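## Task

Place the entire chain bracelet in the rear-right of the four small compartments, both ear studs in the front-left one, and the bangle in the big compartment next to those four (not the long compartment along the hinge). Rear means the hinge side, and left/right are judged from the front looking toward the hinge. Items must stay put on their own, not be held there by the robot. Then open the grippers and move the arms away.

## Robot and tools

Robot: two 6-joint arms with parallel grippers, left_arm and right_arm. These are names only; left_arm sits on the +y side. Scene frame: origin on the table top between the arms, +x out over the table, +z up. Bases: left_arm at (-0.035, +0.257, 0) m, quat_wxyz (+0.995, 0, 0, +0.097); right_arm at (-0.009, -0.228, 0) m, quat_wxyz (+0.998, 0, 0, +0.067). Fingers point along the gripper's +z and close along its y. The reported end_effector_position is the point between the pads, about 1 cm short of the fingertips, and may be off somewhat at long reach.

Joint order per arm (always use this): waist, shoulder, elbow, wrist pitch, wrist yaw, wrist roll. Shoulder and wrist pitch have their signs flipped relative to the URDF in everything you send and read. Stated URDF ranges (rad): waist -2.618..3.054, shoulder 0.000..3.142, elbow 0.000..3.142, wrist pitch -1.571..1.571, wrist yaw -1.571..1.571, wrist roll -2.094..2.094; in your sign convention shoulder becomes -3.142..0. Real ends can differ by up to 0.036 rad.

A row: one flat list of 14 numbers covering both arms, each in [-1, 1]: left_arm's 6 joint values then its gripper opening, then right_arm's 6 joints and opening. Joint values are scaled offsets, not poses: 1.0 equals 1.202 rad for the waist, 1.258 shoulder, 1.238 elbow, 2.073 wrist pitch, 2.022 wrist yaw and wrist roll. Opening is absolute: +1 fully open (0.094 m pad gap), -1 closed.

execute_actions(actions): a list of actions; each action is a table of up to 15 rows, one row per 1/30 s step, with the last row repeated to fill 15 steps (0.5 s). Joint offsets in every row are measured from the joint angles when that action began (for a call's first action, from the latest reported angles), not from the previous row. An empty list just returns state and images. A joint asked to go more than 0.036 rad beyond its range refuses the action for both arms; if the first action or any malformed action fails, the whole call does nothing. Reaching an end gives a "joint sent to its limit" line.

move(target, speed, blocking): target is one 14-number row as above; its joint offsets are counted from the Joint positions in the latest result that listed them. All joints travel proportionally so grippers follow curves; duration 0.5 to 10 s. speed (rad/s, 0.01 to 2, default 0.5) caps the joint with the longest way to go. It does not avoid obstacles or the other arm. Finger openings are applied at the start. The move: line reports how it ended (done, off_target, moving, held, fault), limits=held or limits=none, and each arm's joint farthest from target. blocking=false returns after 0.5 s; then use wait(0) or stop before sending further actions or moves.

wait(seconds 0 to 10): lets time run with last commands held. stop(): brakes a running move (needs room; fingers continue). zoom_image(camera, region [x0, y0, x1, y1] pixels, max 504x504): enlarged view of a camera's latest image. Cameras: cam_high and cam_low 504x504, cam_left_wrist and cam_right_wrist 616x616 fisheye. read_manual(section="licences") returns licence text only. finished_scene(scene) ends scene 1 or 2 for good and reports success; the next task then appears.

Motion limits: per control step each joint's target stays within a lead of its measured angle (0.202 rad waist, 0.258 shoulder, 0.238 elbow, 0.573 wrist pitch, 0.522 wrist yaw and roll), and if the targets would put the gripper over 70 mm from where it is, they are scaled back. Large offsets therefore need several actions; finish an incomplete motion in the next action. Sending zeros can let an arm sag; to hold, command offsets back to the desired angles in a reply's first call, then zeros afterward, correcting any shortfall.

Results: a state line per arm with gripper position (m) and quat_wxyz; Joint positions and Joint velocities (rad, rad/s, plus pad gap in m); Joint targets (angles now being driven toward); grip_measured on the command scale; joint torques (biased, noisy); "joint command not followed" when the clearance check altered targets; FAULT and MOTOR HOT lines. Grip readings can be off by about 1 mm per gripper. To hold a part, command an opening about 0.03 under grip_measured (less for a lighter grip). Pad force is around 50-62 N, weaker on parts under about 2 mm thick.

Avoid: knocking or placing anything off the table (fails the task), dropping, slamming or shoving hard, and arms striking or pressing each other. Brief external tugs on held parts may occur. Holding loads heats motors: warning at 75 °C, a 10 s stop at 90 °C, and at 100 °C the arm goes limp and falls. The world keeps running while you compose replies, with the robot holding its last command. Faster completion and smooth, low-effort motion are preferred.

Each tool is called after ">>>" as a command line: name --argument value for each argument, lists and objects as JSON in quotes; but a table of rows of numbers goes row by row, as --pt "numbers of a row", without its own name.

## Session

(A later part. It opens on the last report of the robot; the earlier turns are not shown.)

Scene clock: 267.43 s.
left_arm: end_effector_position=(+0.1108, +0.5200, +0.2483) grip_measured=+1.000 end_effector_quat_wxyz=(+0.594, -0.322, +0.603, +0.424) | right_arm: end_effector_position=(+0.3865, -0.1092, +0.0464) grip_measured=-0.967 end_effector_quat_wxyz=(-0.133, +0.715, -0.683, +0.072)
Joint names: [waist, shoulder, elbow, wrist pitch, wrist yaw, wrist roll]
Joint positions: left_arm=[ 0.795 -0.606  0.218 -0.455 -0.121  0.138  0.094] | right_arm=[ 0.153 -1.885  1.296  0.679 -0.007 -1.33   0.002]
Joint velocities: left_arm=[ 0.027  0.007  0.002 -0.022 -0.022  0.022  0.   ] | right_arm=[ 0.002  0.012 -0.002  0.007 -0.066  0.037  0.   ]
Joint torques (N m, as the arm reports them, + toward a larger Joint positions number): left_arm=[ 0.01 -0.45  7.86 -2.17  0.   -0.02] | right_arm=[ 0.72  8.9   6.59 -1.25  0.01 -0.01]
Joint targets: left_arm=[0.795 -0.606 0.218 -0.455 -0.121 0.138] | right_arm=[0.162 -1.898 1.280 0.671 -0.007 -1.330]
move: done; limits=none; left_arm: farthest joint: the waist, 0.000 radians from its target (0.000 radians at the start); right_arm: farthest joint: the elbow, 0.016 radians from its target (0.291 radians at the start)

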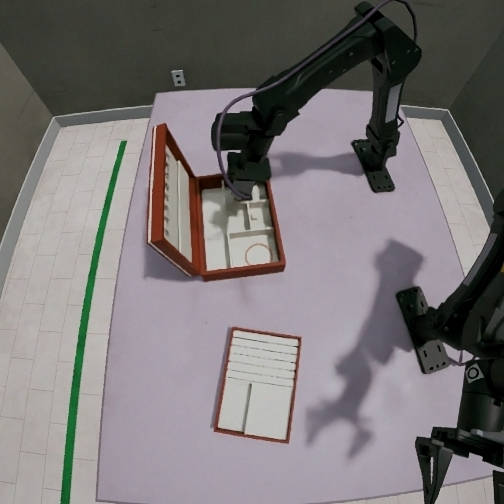

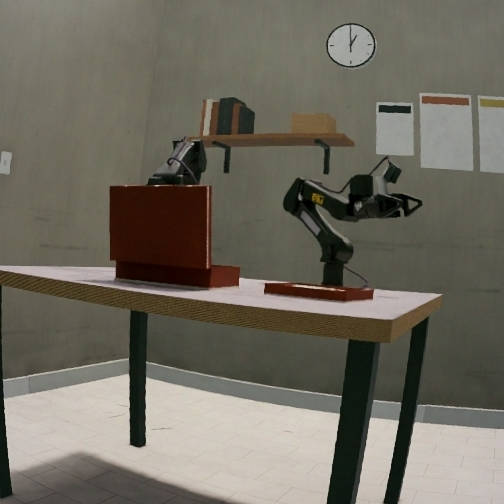

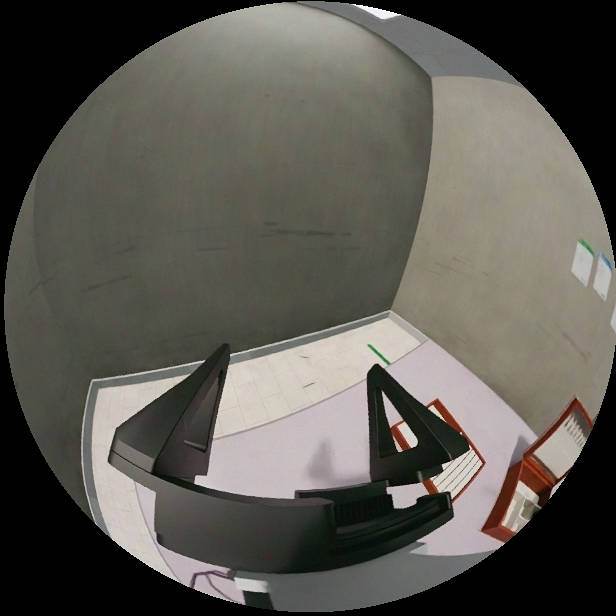

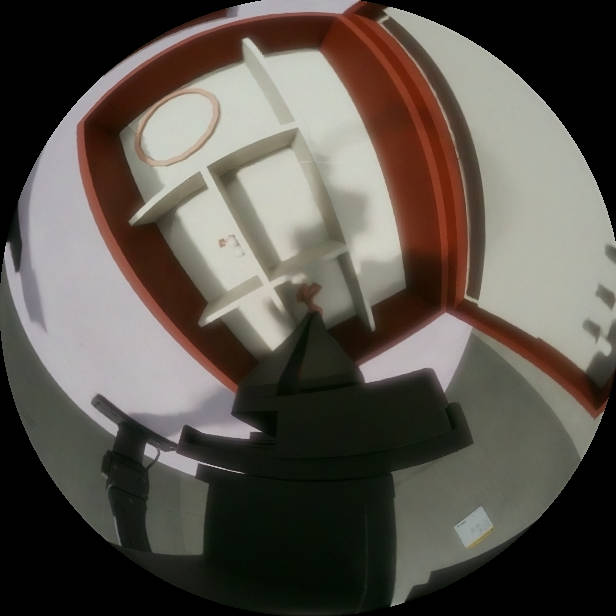

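>>> execute_actions --actions '[[[0,0,0,0,0,0,1,0,0,0,0,0,0,-0.8]]]'

>>> move --target '[0,0,0,0,0,0,1,0,0.1,0.22,0.17,0,0,-0.8]' --speed 0.3

>>> zoom_image --camera "cam_right_wrist" --region '[160,100,420,360]'

Scene clock: 270.50 s.
left_arm: end_effector_position=(+0.1108, +0.5200, +0.2483) grip_measured=+1.000 end_effector_quat_wxyz=(+0.594, -0.322, +0.603, +0.424) | right_arm: end_effector_position=(+0.3867, -0.1092, +0.0465) grip_measured=-0.803 end_effector_quat_wxyz=(-0.133, +0.715, -0.683, +0.072)
Joint names: [waist, shoulder, elbow, wrist pitch, wrist yaw, wrist roll]
Joint positions: left_arm=[ 0.795 -0.606  0.218 -0.455 -0.121  0.138  0.094] | right_arm=[ 0.153 -1.885  1.296  0.678 -0.007 -1.33   0.009]
Joint velocities: left_arm=[-0.027 -0.007 -0.012 -0.081  0.037 -0.066  0.   ] | right_arm=[ 0.002 -0.002  0.017  0.125 -0.066 -0.007 -0.001]
Joint torques (N m, as the arm reports them, + toward a larger Joint positions number): left_arm=[ 0.02 -0.4   7.82 -2.18  0.   -0.03] | right_arm=[ 0.06 10.03  8.15 -1.15  0.    0.  ]
Joint targets: left_arm=[0.795 -0.606 0.218 -0.455 -0.121 0.138] | right_arm=[0.153 -1.885 1.296 0.679 -0.007 -1.330]

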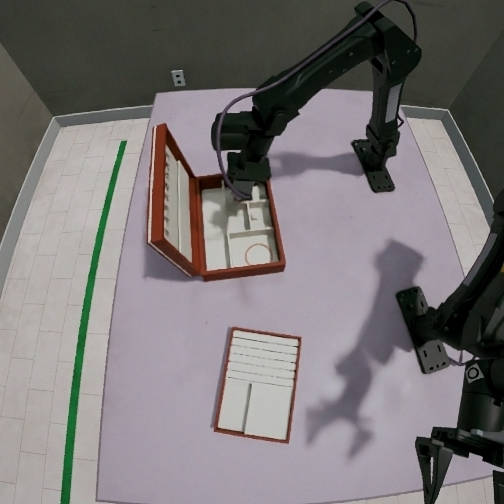

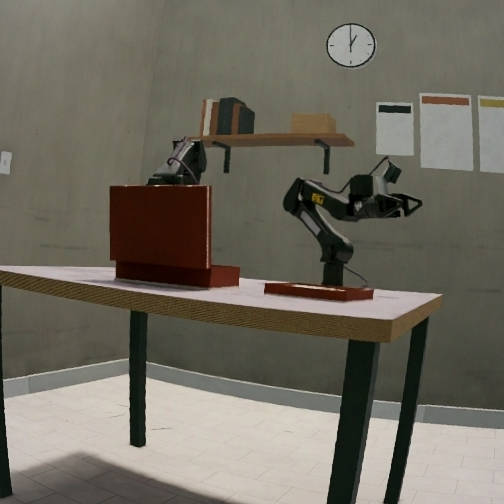

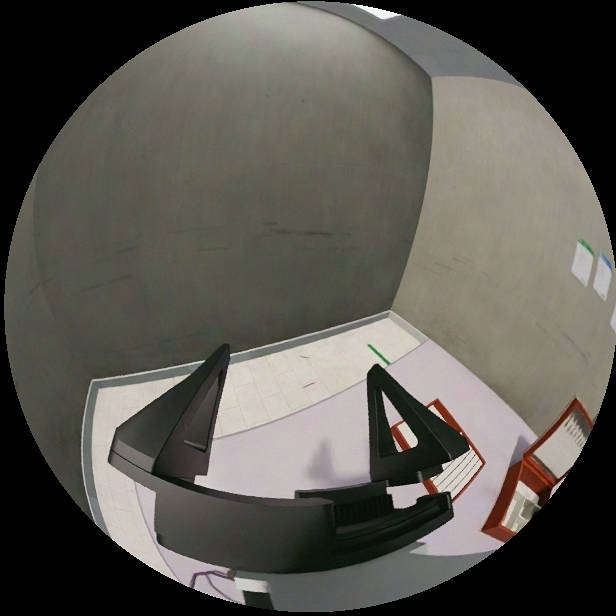

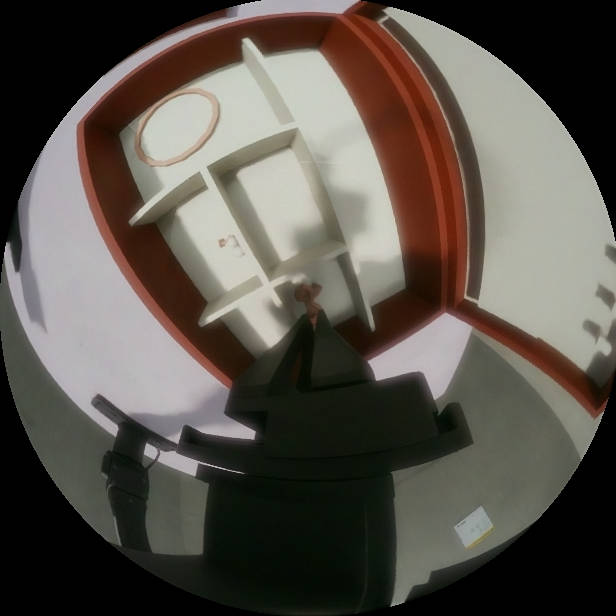

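Scene clock: 272.37 s.
left_arm: end_effector_position=(+0.1108, +0.5200, +0.2483) grip_measured=+1.000 end_effector_quat_wxyz=(+0.594, -0.322, +0.603, +0.424) | right_arm: end_effector_position=(+0.3822, -0.1105, +0.1491) grip_measured=-0.803 end_effector_quat_wxyz=(-0.151, +0.713, -0.680, +0.082)
Joint names: [waist, shoulder, elbow, wrist pitch, wrist yaw, wrist roll]
Joint positions: left_arm=[ 0.795 -0.606  0.218 -0.455 -0.121  0.138  0.094] | right_arm=[ 0.153 -1.769  1.551  1.007 -0.007 -1.33   0.009]
Joint velocities: left_arm=[-0.007 -0.012 -0.002 -0.022  0.007 -0.022  0.   ] | right_arm=[-0.012 -0.007 -0.002  0.037  0.037  0.066  0.   ]
Joint torques (N m, as the arm reports them, + toward a larger Joint positions number): left_arm=[-0.03 -0.42  7.86 -2.19 -0.02 -0.02] | right_arm=[ 0.07 10.32 10.21 -0.93  0.03 -0.02]
Joint targets: left_arm=[0.795 -0.606 0.218 -0.455 -0.121 0.138] | right_arm=[0.153 -1.759 1.568 1.031 -0.007 -1.330]
move: off_target (right_arm); limits=none; left_arm: farthest joint: the waist, 0.000 radians from its target (0.000 radians at the start); right_arm: farthest joint: the wrist pitch, 0.023 radians from its target (0.352 radians at the start)

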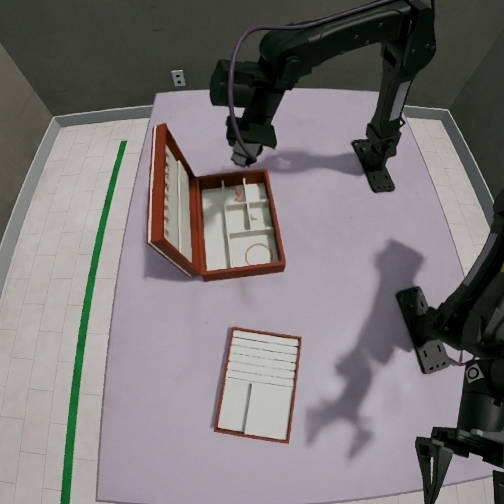

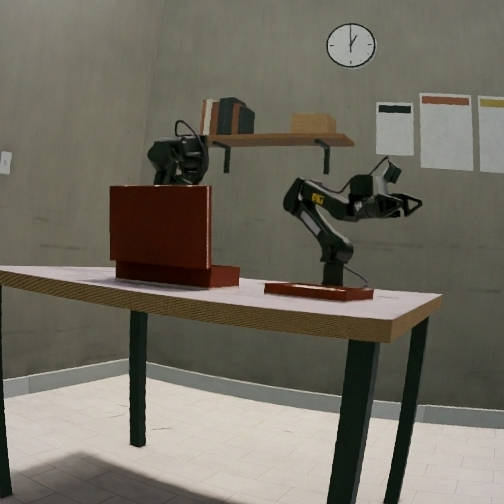

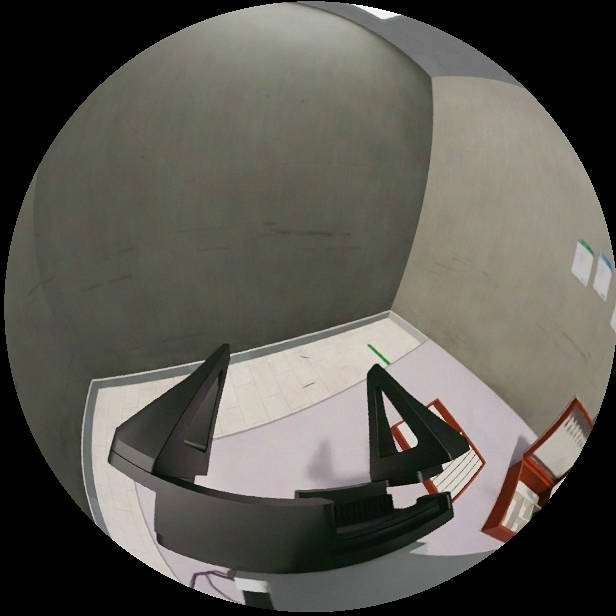

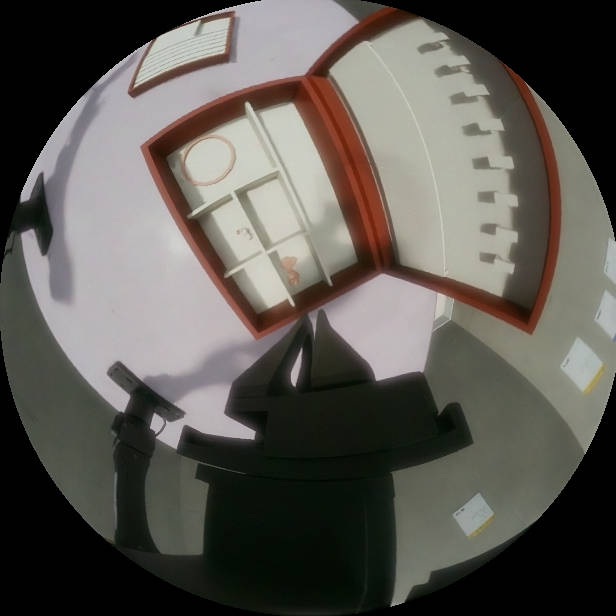

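Region (160, 100, 420, 360) of cam_right_wrist's 616x616 image, scaled by 1.938, with more detail than that image has.

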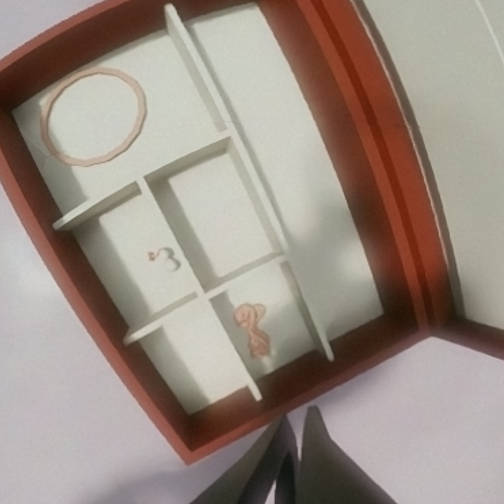

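>>> move --target '[0,0,0,0,0,0,1,-0.4,0.25,-0.15,0,0,0,-0.8]' --speed 0.6

>>> finished_scene --scene 2

Scene clock: 276.67 s.
left_arm: end_effector_position=(+0.1108, +0.5200, +0.2483) grip_measured=+1.000 end_effector_quat_wxyz=(+0.594, -0.322, +0.603, +0.424) | right_arm: end_effector_position=(+0.3427, -0.2946, +0.2014) grip_measured=-0.803 end_effector_quat_wxyz=(+0.176, -0.523, +0.817, -0.165)
Joint names: [waist, shoulder, elbow, wrist pitch, wrist yaw, wrist roll]
Joint positions: left_arm=[ 0.795 -0.606  0.218 -0.455 -0.121  0.138  0.094] | right_arm=[-0.326 -1.467  1.385  1.003 -0.004 -1.33   0.009]
Joint velocities: left_arm=[-0.002 -0.002 -0.012 -0.007 -0.007  0.007  0.   ] | right_arm=[ 0.002  0.007  0.002 -0.022 -0.022  0.022 -0.001]
Joint torques (N m, as the arm reports them, + toward a larger Joint positions number): left_arm=[-0.02 -0.45  7.86 -2.18 -0.01 -0.02] | right_arm=[-0.22  7.44  6.82 -1.5   0.   -0.05]
Joint targets: left_arm=[0.795 -0.606 0.218 -0.455 -0.121 0.138] | right_arm=[-0.328 -1.455 1.365 1.007 -0.007 -1.330]
move: done; limits=none; left_arm: farthest joint: the waist, 0.000 radians from its target (0.000 radians at the start); right_arm: farthest joint: the elbow, 0.020 radians from its target (0.186 radians at the start)

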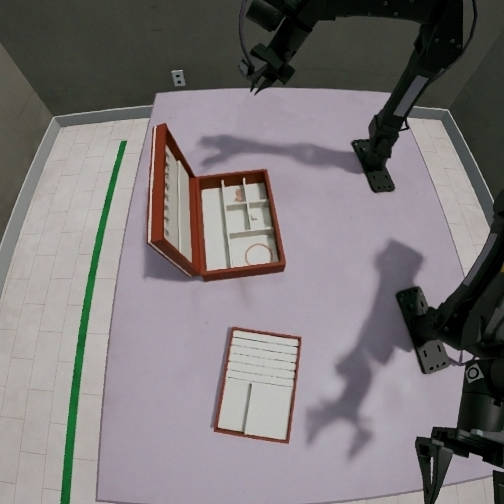

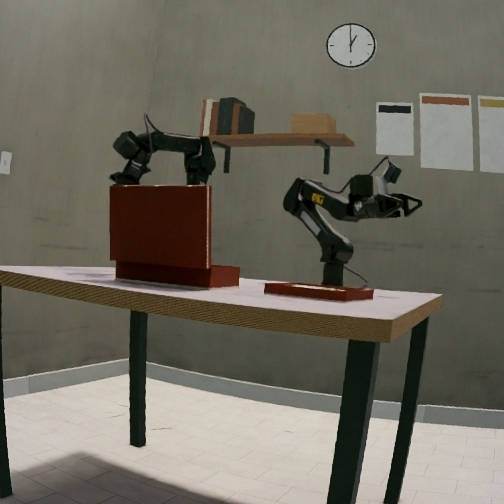

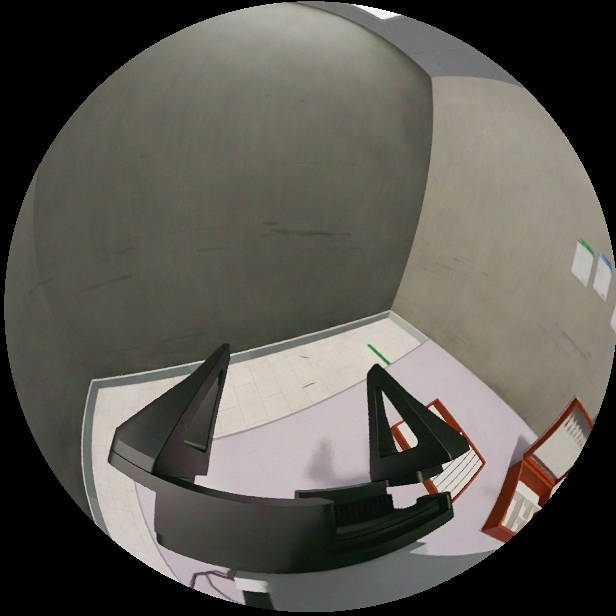

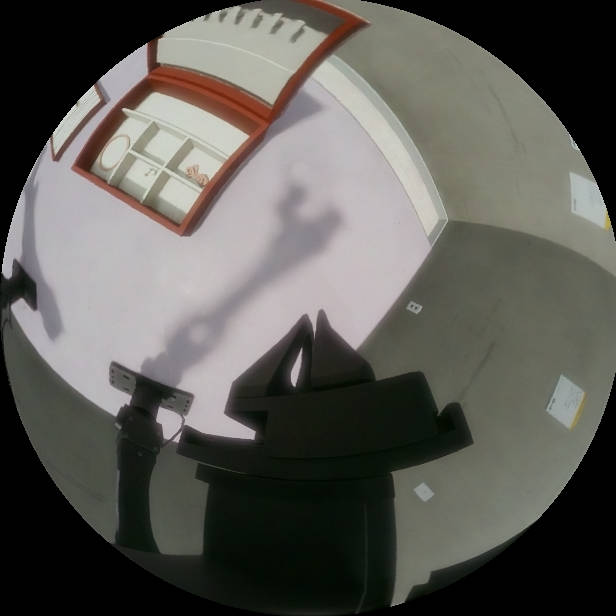

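The scene is finished: the task was done.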